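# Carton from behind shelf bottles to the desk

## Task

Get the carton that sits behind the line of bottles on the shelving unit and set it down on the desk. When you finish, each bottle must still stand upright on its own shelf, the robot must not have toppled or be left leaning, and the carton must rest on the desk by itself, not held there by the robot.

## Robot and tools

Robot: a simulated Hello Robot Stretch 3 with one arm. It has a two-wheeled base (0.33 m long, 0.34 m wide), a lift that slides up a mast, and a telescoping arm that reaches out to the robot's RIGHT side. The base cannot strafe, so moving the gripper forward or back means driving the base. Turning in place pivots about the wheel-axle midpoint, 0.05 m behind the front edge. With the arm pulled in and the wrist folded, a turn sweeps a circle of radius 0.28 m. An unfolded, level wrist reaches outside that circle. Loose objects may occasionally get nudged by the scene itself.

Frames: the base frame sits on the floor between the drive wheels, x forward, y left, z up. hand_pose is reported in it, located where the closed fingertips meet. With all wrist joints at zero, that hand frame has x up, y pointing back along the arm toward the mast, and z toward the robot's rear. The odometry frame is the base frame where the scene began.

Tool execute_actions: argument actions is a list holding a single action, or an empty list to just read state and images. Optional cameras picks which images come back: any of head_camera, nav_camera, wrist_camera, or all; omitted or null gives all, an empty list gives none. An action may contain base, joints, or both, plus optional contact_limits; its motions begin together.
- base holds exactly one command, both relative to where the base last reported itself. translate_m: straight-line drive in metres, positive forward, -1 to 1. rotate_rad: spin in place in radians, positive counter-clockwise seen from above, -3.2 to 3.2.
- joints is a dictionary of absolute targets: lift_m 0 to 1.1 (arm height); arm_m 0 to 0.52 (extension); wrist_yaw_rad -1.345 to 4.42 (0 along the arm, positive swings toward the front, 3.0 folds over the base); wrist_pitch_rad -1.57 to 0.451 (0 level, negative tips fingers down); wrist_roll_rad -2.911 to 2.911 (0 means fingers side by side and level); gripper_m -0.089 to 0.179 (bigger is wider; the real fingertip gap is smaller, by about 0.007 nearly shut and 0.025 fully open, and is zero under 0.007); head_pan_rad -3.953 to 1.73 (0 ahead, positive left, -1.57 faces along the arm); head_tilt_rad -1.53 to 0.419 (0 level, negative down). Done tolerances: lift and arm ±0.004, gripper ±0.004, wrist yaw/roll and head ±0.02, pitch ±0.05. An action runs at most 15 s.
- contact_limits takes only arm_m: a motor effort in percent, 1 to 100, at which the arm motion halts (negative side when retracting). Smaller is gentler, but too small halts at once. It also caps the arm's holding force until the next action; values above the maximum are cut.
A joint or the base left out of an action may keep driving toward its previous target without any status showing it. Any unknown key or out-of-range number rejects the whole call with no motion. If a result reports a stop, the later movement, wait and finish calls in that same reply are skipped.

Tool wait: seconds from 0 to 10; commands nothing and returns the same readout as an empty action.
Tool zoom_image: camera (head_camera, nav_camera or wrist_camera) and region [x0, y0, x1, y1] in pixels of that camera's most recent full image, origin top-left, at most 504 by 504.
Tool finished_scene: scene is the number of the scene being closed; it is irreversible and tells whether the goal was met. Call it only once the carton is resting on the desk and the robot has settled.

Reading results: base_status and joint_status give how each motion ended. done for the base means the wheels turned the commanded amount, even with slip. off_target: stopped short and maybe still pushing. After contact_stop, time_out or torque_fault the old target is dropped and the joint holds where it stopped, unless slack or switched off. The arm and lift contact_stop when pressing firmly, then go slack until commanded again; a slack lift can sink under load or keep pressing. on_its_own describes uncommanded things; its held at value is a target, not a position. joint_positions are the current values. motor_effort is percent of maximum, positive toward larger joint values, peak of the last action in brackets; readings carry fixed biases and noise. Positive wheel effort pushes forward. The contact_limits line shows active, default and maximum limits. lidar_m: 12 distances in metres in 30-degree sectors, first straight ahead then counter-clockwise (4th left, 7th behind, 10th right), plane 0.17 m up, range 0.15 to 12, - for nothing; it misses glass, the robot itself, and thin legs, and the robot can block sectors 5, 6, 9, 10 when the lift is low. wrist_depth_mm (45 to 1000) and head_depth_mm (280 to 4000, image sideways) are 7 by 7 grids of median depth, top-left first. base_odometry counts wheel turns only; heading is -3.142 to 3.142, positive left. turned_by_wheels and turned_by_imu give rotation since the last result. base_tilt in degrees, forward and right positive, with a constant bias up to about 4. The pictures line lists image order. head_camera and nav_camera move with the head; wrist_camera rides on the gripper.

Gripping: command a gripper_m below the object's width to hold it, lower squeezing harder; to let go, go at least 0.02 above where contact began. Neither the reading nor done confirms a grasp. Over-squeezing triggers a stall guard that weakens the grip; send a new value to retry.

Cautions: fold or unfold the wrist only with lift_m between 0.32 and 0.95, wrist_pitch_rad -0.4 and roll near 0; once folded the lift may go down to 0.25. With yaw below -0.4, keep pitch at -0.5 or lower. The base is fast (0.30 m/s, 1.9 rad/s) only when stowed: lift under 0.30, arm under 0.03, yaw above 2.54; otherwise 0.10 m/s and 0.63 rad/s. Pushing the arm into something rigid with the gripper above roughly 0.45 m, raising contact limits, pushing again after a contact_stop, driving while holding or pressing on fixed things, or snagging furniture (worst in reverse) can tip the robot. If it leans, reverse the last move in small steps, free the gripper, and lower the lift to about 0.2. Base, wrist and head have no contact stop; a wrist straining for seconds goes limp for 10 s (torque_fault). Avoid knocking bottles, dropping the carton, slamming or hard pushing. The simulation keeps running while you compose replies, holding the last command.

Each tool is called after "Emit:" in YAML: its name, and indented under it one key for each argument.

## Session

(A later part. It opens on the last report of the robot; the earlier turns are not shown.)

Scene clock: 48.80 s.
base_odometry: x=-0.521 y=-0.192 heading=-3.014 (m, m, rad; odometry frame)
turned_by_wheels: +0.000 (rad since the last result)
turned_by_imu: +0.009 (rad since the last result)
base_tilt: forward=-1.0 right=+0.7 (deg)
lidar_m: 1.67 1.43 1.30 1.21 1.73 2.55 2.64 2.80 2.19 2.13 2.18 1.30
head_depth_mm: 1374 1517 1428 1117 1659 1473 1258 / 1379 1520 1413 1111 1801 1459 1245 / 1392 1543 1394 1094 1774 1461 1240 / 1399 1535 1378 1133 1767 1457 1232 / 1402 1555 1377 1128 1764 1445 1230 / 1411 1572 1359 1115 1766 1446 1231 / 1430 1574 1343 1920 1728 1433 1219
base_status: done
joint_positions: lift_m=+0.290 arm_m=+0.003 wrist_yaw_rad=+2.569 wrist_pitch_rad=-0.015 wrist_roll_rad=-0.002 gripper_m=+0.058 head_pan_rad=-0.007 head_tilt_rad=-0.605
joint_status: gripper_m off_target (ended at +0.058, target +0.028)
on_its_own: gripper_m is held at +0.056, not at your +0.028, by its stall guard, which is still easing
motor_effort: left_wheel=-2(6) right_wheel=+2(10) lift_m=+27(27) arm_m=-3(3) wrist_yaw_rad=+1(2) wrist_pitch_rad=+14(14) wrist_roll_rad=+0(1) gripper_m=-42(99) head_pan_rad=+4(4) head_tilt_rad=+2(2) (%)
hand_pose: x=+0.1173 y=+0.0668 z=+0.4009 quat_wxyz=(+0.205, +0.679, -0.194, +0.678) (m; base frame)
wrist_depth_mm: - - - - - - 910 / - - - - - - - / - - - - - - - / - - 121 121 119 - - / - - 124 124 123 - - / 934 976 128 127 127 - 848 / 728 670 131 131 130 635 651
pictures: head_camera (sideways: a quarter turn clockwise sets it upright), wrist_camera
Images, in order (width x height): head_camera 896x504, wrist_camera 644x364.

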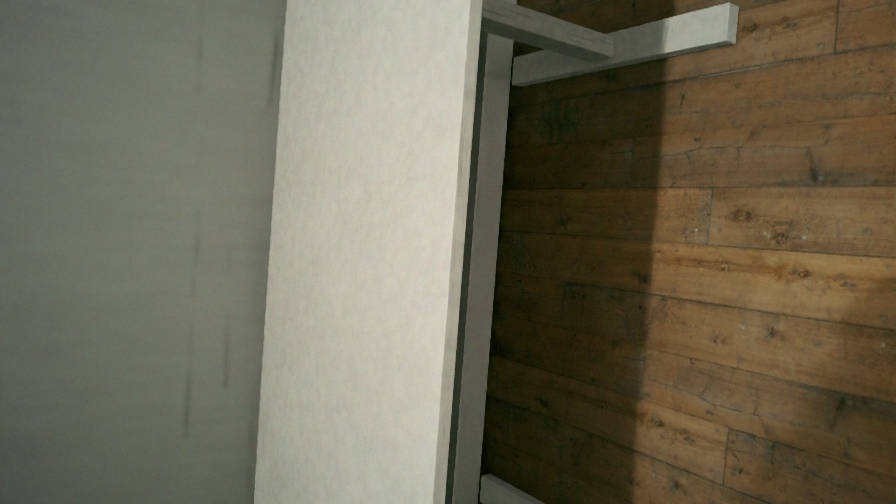

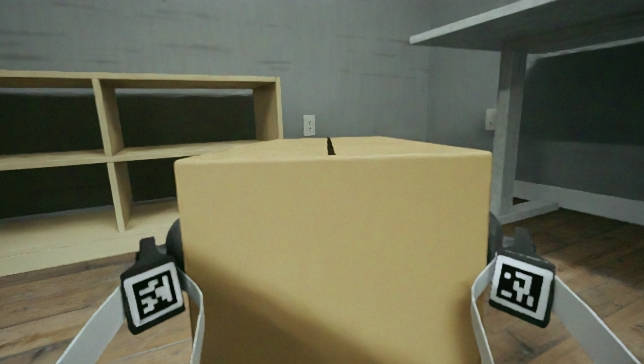

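Emit:
execute_actions:
  actions:
    - {"base":{"translate_m":0.15},"joints":{"gripper_m":0.03,"lift_m":0.5}}
  cameras: []

Emit:
execute_actions:
  actions:
    - {"base":{"rotate_rad":1.52},"joints":{"gripper_m":0.028,"lift_m":0.78,"wrist_yaw_rad":0.0,"wrist_pitch_rad":0.07,"head_pan_rad":-1.57,"head_tilt_rad":-0.7}}
  cameras: ["head_camera","wrist_camera"]

Scene clock: 51.73 s.
base_odometry: x=-0.670 y=-0.211 heading=-3.014 (m, m, rad; odometry frame)
turned_by_wheels: +0.000 (rad since the last result)
turned_by_imu: +0.002 (rad since the last result)
base_tilt: forward=-0.9 right=+0.6 (deg)
lidar_m: 1.52 1.29 1.23 1.23 1.72 2.53 2.79 2.83 2.21 2.14 1.98 1.18
head_depth_mm: 1240 1376 1422 1030 1453 1443 1252 / 1252 1378 1414 1021 1678 1478 1256 / 1266 1389 1395 1014 1726 1469 1244 / 1273 1398 1380 1003 1726 1455 1239 / 1283 1408 1362 996 1704 1460 1230 / 1288 1429 1343 988 1752 1441 1225 / 1294 1434 1330 979 1727 1429 1224
base_status: done
joint_positions: lift_m=+0.500 arm_m=+0.003 wrist_yaw_rad=+2.569 wrist_pitch_rad=-0.016 wrist_roll_rad=-0.002 gripper_m=+0.047 head_pan_rad=-0.007 head_tilt_rad=-0.605
joint_status: gripper_m off_target (ended at +0.047, target +0.030); the others done
on_its_own: gripper_m is held at +0.044, not at your +0.030, by its stall guard, which is still easing
motor_effort: left_wheel=-2(5) right_wheel=+2(11) lift_m=+41(43) arm_m=-3(3) wrist_yaw_rad=+1(1) wrist_pitch_rad=+14(14) wrist_roll_rad=+1(1) gripper_m=-44(99) head_pan_rad=+4(4) head_tilt_rad=+2(2) (%)
hand_pose: x=+0.1173 y=+0.0668 z=+0.6102 quat_wxyz=(+0.206, +0.679, -0.194, +0.678) (m; base frame)
wrist_depth_mm: - - - - - - - / - - - - - - 888 / - - - - - - - / - - 121 120 120 - - / - - 124 124 123 - - / - - 128 128 126 - - / - 968 132 131 130 946 974
pictures: none
No camera images: the call's "cameras" was empty. Leave "cameras" out to get every camera's image.

Scene clock: 55.13 s.
base_odometry: x=-0.670 y=-0.211 heading=-1.494 (m, m, rad; odometry frame)
turned_by_wheels: +1.520 (rad since the last result)
turned_by_imu: +1.500 (rad since the last result)
base_tilt: forward=-0.9 right=+0.7 (deg)
lidar_m: 1.23 1.48 2.39 2.79 2.95 2.23 2.14 2.08 1.17 1.52 1.30 1.23
head_depth_mm: 1278 1425 1187 977 1541 1369 1265 / 1285 1431 1179 973 1665 1385 - / 1284 1420 1168 599 493 1379 - / 1290 1423 1160 538 490 - - / 1306 1429 1144 592 505 1348 1180 / 1288 1432 1136 973 1607 1369 1181 / 1302 1410 1127 965 1606 1358 1181
base_status: done
joint_positions: lift_m=+0.780 arm_m=+0.003 wrist_yaw_rad=+0.002 wrist_pitch_rad=+0.031 wrist_roll_rad=-0.002 gripper_m=+0.049 head_pan_rad=-1.563 head_tilt_rad=-0.691
joint_status: gripper_m off_target (ended at +0.049, target +0.028); the others done
on_its_own: gripper_m is held at +0.047, not at your +0.028, by its stall guard, which is still easing
motor_effort: left_wheel=-2(5) right_wheel=+3(8) lift_m=+41(43) arm_m=-3(3) wrist_yaw_rad=-1(3) wrist_pitch_rad=+15(18) wrist_roll_rad=+1(1) gripper_m=-46(99) head_pan_rad=-4(46) head_tilt_rad=-5(19) (%)
hand_pose: x=-0.0210 y=-0.4051 z=+0.9024 quat_wxyz=(+0.708, -0.010, -0.706, +0.011) (m; base frame)
wrist_depth_mm: - - - - - - - / - - - - - - - / - - - - - - - / - - 121 120 120 - - / 804 840 124 124 123 668 686 / 605 593 128 127 126 - 540 / - - 132 131 130 916 -
pictures: head_camera (sideways: a quarter turn clockwise sets it upright), wrist_camera
Images, in order (width x height): head_camera 896x504, wrist_camera 644x364.

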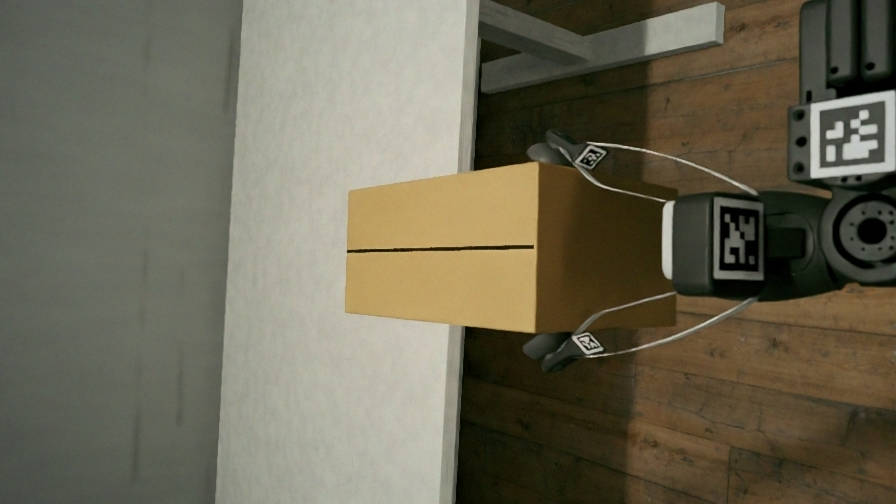

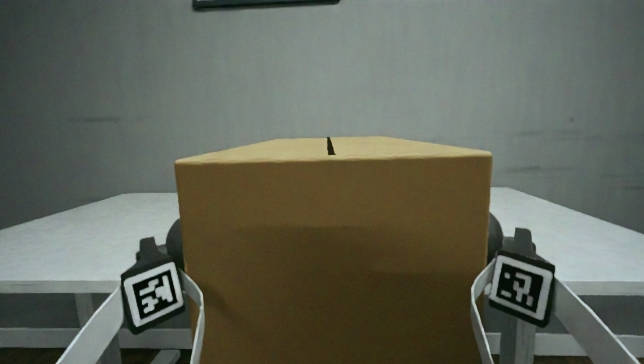

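Same desk height as before.

Emit:
execute_actions:
  actions:
    - {"joints":{"gripper_m":0.03,"lift_m":0.762,"arm_m":0.44}}
  cameras: ["wrist_camera","head_camera"]

Scene clock: 59.63 s.
base_odometry: x=-0.670 y=-0.211 heading=-1.494 (m, m, rad; odometry frame)
turned_by_wheels: +0.000 (rad since the last result)
turned_by_imu: +0.001 (rad since the last result)
base_tilt: forward=-0.9 right=+0.7 (deg)
lidar_m: 1.22 1.48 2.38 2.78 2.96 2.22 2.14 2.08 1.17 1.52 1.30 1.23
head_depth_mm: 1287 1424 1195 978 1565 1424 - / 1287 1417 1170 971 - - 1180 / 1291 1413 1224 1824 1642 1383 1195 / 1289 1381 829 1835 1633 1371 1189 / 1299 1432 1093 978 1629 1368 1188 / 1301 1431 1132 969 1618 1360 1185 / 1298 1418 1122 964 1616 1361 1173
base_status: not commanded
joint_positions: lift_m=+0.762 arm_m=+0.440 wrist_yaw_rad=+0.001 wrist_pitch_rad=+0.031 wrist_roll_rad=-0.002 gripper_m=+0.056 head_pan_rad=-1.563 head_tilt_rad=-0.691
joint_status: gripper_m off_target (ended at +0.056, target +0.030); the others done
on_its_own: gripper_m is held at +0.053, not at your +0.030, by its stall guard, which is still easing
motor_effort: left_wheel=-2(2) right_wheel=+2(2) lift_m=+27(37) arm_m=+4(5) wrist_yaw_rad=+0(1) wrist_pitch_rad=+15(15) wrist_roll_rad=+1(1) gripper_m=-43(99) head_pan_rad=-4(4) head_tilt_rad=-5(5) (%)
hand_pose: x=-0.0213 y=-0.8416 z=+0.8849 quat_wxyz=(+0.708, -0.011, -0.706, +0.011) (m; base frame)
wrist_depth_mm: 835 837 823 784 796 770 752 / 864 826 805 832 796 809 777 / 872 858 857 821 811 791 792 / 923 896 121 120 120 815 807 / 743 739 124 124 123 615 621 / 477 512 128 127 127 - 441 / 356 336 132 131 131 315 332
pictures: head_camera (sideways: a quarter turn clockwise sets it upright), wrist_camera
Images, in order (width x height): head_camera 896x504, wrist_camera 644x364.

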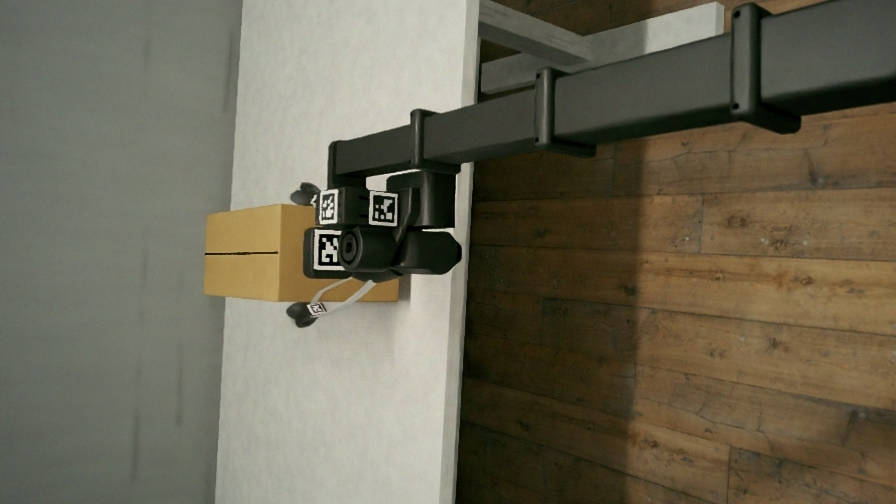

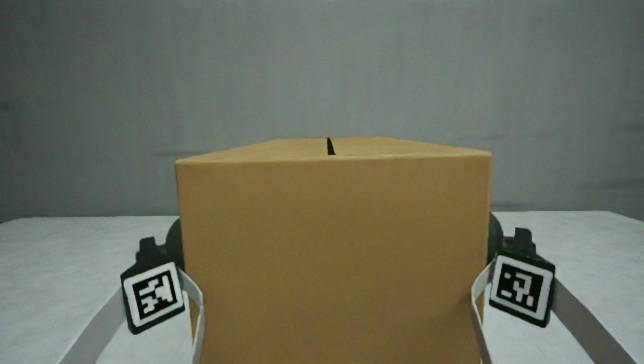

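Emit:
execute_actions:
  actions:
    - {"joints":{"gripper_m":0.04,"lift_m":0.733}}
  cameras: ["wrist_camera","head_camera"]

Scene clock: 60.83 s.
base_odometry: x=-0.670 y=-0.211 heading=-1.494 (m, m, rad; odometry frame)
turned_by_wheels: +0.000 (rad since the last result)
turned_by_imu: +0.000 (rad since the last result)
base_tilt: forward=-0.9 right=+0.7 (deg)
lidar_m: 1.22 1.48 2.38 2.78 2.96 2.22 2.14 2.08 1.17 1.52 1.30 1.23
head_depth_mm: 1275 1426 1188 972 1558 1390 1220 / 1277 1426 1169 967 - - - / 1289 1412 1219 - 1655 1376 1196 / 1295 1403 861 1845 1638 1383 1179 / 1293 1430 1096 977 1618 1371 1188 / 1293 1437 1133 977 1602 1366 1178 / 1297 1414 1122 966 1605 1350 1168
base_status: not commanded
joint_positions: lift_m=+0.733 arm_m=+0.440 wrist_yaw_rad=+0.001 wrist_pitch_rad=+0.033 wrist_roll_rad=-0.002 gripper_m=+0.043 head_pan_rad=-1.563 head_tilt_rad=-0.691
joint_status: all done
motor_effort: left_wheel=-2(2) right_wheel=+2(3) lift_m=+26(27) arm_m=+4(4) wrist_yaw_rad=+0(0) wrist_pitch_rad=+14(15) wrist_roll_rad=+1(1) gripper_m=-50(99) head_pan_rad=-3(4) head_tilt_rad=-5(6) (%)
hand_pose: x=-0.0213 y=-0.8416 z=+0.8564 quat_wxyz=(+0.708, -0.011, -0.706, +0.012) (m; base frame)
wrist_depth_mm: 824 797 804 779 782 751 752 / 839 821 809 826 801 786 765 / 888 859 860 829 813 795 824 / 890 895 121 121 120 809 797 / 651 662 124 124 123 537 558 / 417 438 128 127 127 - 378 / 308 290 132 131 131 276 286
pictures: head_camera (sideways: a quarter turn clockwise sets it upright), wrist_camera
Images, in order (width x height): head_camera 896x504, wrist_camera 644x364.

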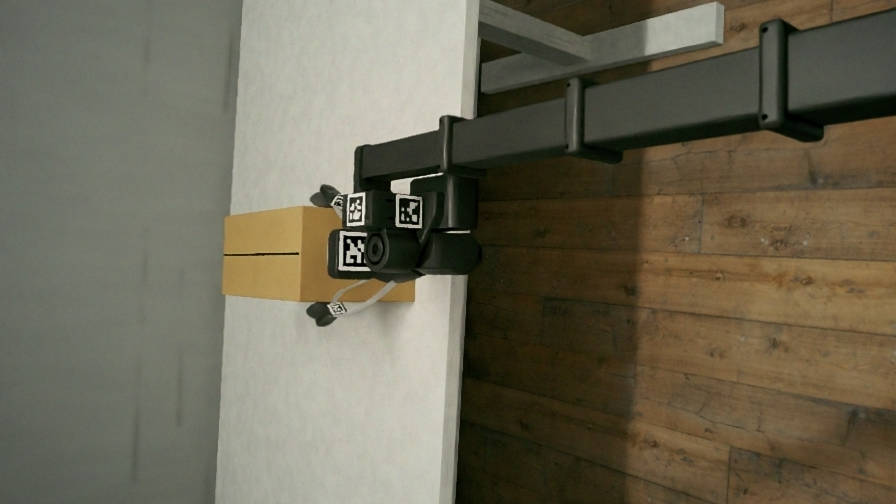

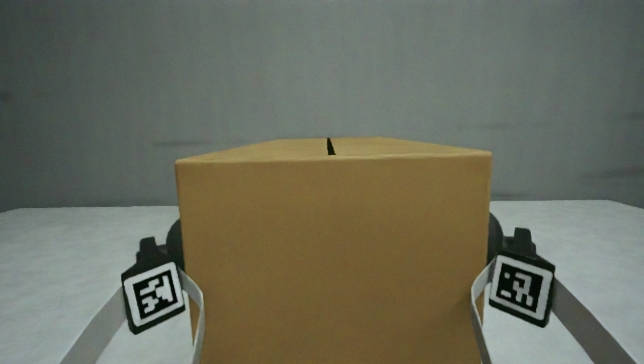

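Touching. Release and check the bottles.

Emit:
execute_actions:
  actions:
    - {"joints":{"gripper_m":0.17,"head_pan_rad":1.7,"head_tilt_rad":-0.25}}
  cameras: ["wrist_camera","head_camera"]

Emit:
execute_actions:
  actions:
    - {"joints":{"arm_m":0.37}}
  cameras: ["wrist_camera","head_camera"]

Scene clock: 63.13 s.
base_odometry: x=-0.670 y=-0.211 heading=-1.494 (m, m, rad; odometry frame)
turned_by_wheels: +0.000 (rad since the last result)
turned_by_imu: +0.000 (rad since the last result)
base_tilt: forward=-1.0 right=+0.7 (deg)
lidar_m: 1.22 1.48 2.39 2.78 2.96 2.23 2.14 2.08 1.18 1.52 1.30 1.23
head_depth_mm: 2806 2882 3021 3173 3035 2125 1621 / 2817 2884 3076 3188 2999 2093 1618 / 2804 2981 3023 3029 2902 2086 1617 / 2849 2974 3079 3270 2952 2065 1595 / 2918 3015 3065 3268 2918 2072 1586 / 2963 3099 3206 3425 2832 2050 1588 / 2933 3116 3286 3463 2884 2035 1587
base_status: not commanded
joint_positions: lift_m=+0.733 arm_m=+0.440 wrist_yaw_rad=+0.001 wrist_pitch_rad=+0.045 wrist_roll_rad=-0.002 gripper_m=+0.170 head_pan_rad=+1.693 head_tilt_rad=-0.261
joint_status: all done
motor_effort: left_wheel=-2(2) right_wheel=+3(2) lift_m=+26(26) arm_m=+4(5) wrist_yaw_rad=+0(0) wrist_pitch_rad=+10(15) wrist_roll_rad=+1(1) gripper_m=+0(97) head_pan_rad=+4(48) head_tilt_rad=+5(34) (%)
hand_pose: x=-0.0213 y=-0.8418 z=+0.8593 quat_wxyz=(+0.708, -0.015, -0.706, +0.016) (m; base frame)
wrist_depth_mm: 826 823 779 806 779 786 764 / 875 859 834 818 821 796 766 / 882 898 850 851 823 816 802 / 925 898 121 120 119 826 846 / 668 689 123 123 122 491 589 / 432 - 127 126 125 126 407 / 321 299 130 130 129 281 279
pictures: head_camera (sideways: a quarter turn clockwise sets it upright), wrist_camera
Images, in order (width x height): head_camera 896x504, wrist_camera 644x364.

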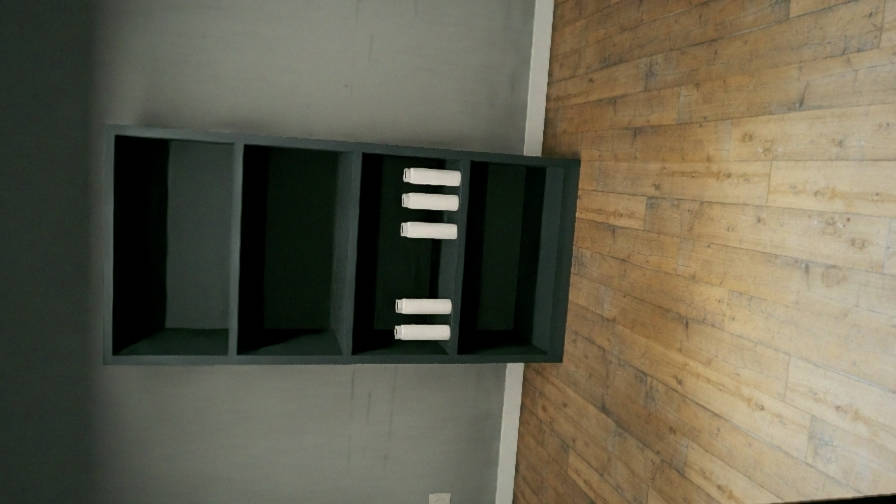

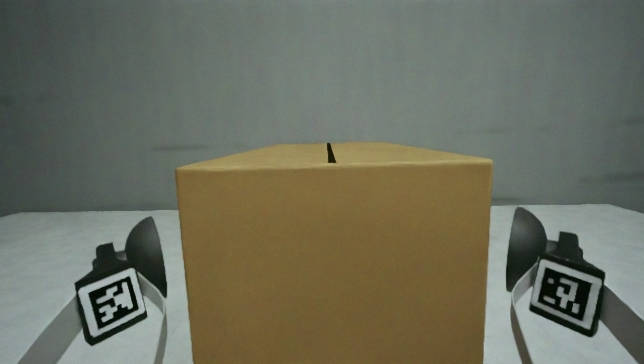

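Scene clock: 64.83 s.
base_odometry: x=-0.670 y=-0.211 heading=-1.494 (m, m, rad; odometry frame)
turned_by_wheels: +0.000 (rad since the last result)
turned_by_imu: +0.000 (rad since the last result)
base_tilt: forward=-0.9 right=+0.7 (deg)
lidar_m: 1.22 1.48 2.38 2.79 2.95 2.23 2.15 2.08 1.17 1.52 1.30 1.23
head_depth_mm: 2755 2893 3018 3127 3011 2114 1617 / 2821 2903 3085 3198 2973 2118 1616 / 2834 2975 3021 3020 2921 2124 1596 / 2855 2957 3131 3252 2949 2083 1594 / 2925 2991 3082 3267 2899 2047 1601 / 2955 3087 3229 3334 2897 2063 1586 / 2980 3129 3306 3437 2856 2055 1587
base_status: not commanded
joint_positions: lift_m=+0.733 arm_m=+0.370 wrist_yaw_rad=+0.001 wrist_pitch_rad=+0.045 wrist_roll_rad=-0.002 gripper_m=+0.170 head_pan_rad=+1.693 head_tilt_rad=-0.260
joint_status: all done
motor_effort: left_wheel=-2(2) right_wheel=+3(2) lift_m=+25(26) arm_m=-4(4) wrist_yaw_rad=+0(0) wrist_pitch_rad=+10(10) wrist_roll_rad=+0(0) gripper_m=+0(0) head_pan_rad=+4(4) head_tilt_rad=+5(5) (%)
hand_pose: x=-0.0213 y=-0.7723 z=+0.8595 quat_wxyz=(+0.708, -0.016, -0.706, +0.016) (m; base frame)
wrist_depth_mm: 897 874 864 859 871 841 809 / 970 928 900 903 851 839 848 / 934 965 900 907 915 881 893 / 979 957 924 191 190 900 891 / 690 696 523 195 193 596 578 / 434 - 364 202 201 400 421 / 319 302 283 206 205 295 281
pictures: head_camera (sideways: a quarter turn clockwise sets it upright), wrist_camera
Images, in order (width x height): head_camera 896x504, wrist_camera 644x364.

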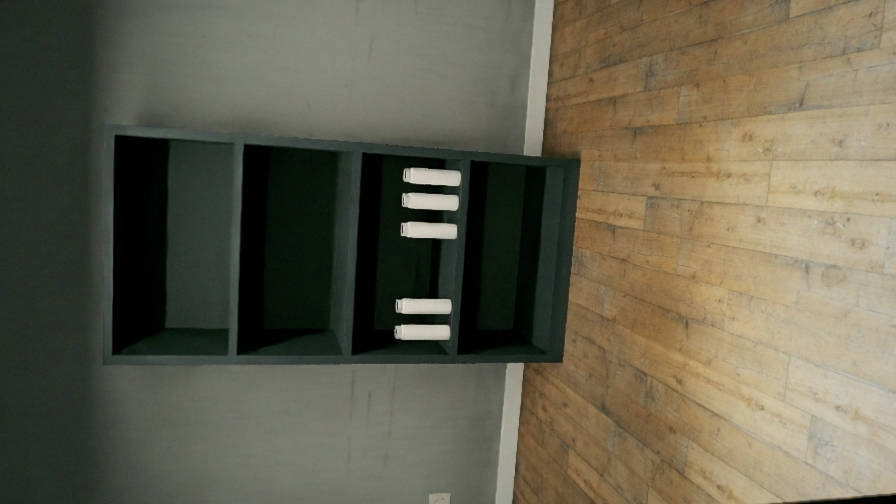

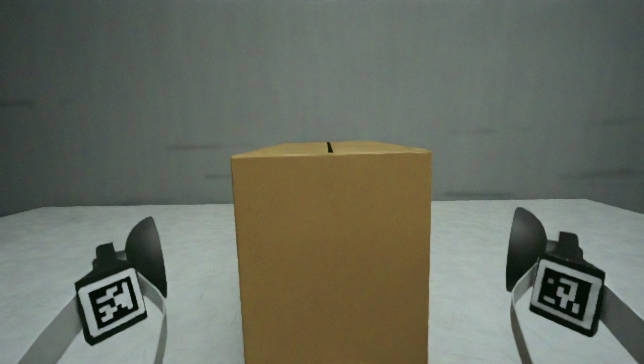

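Emit:
finished_scene:
  scene: 2

The scene is finished: the task was done.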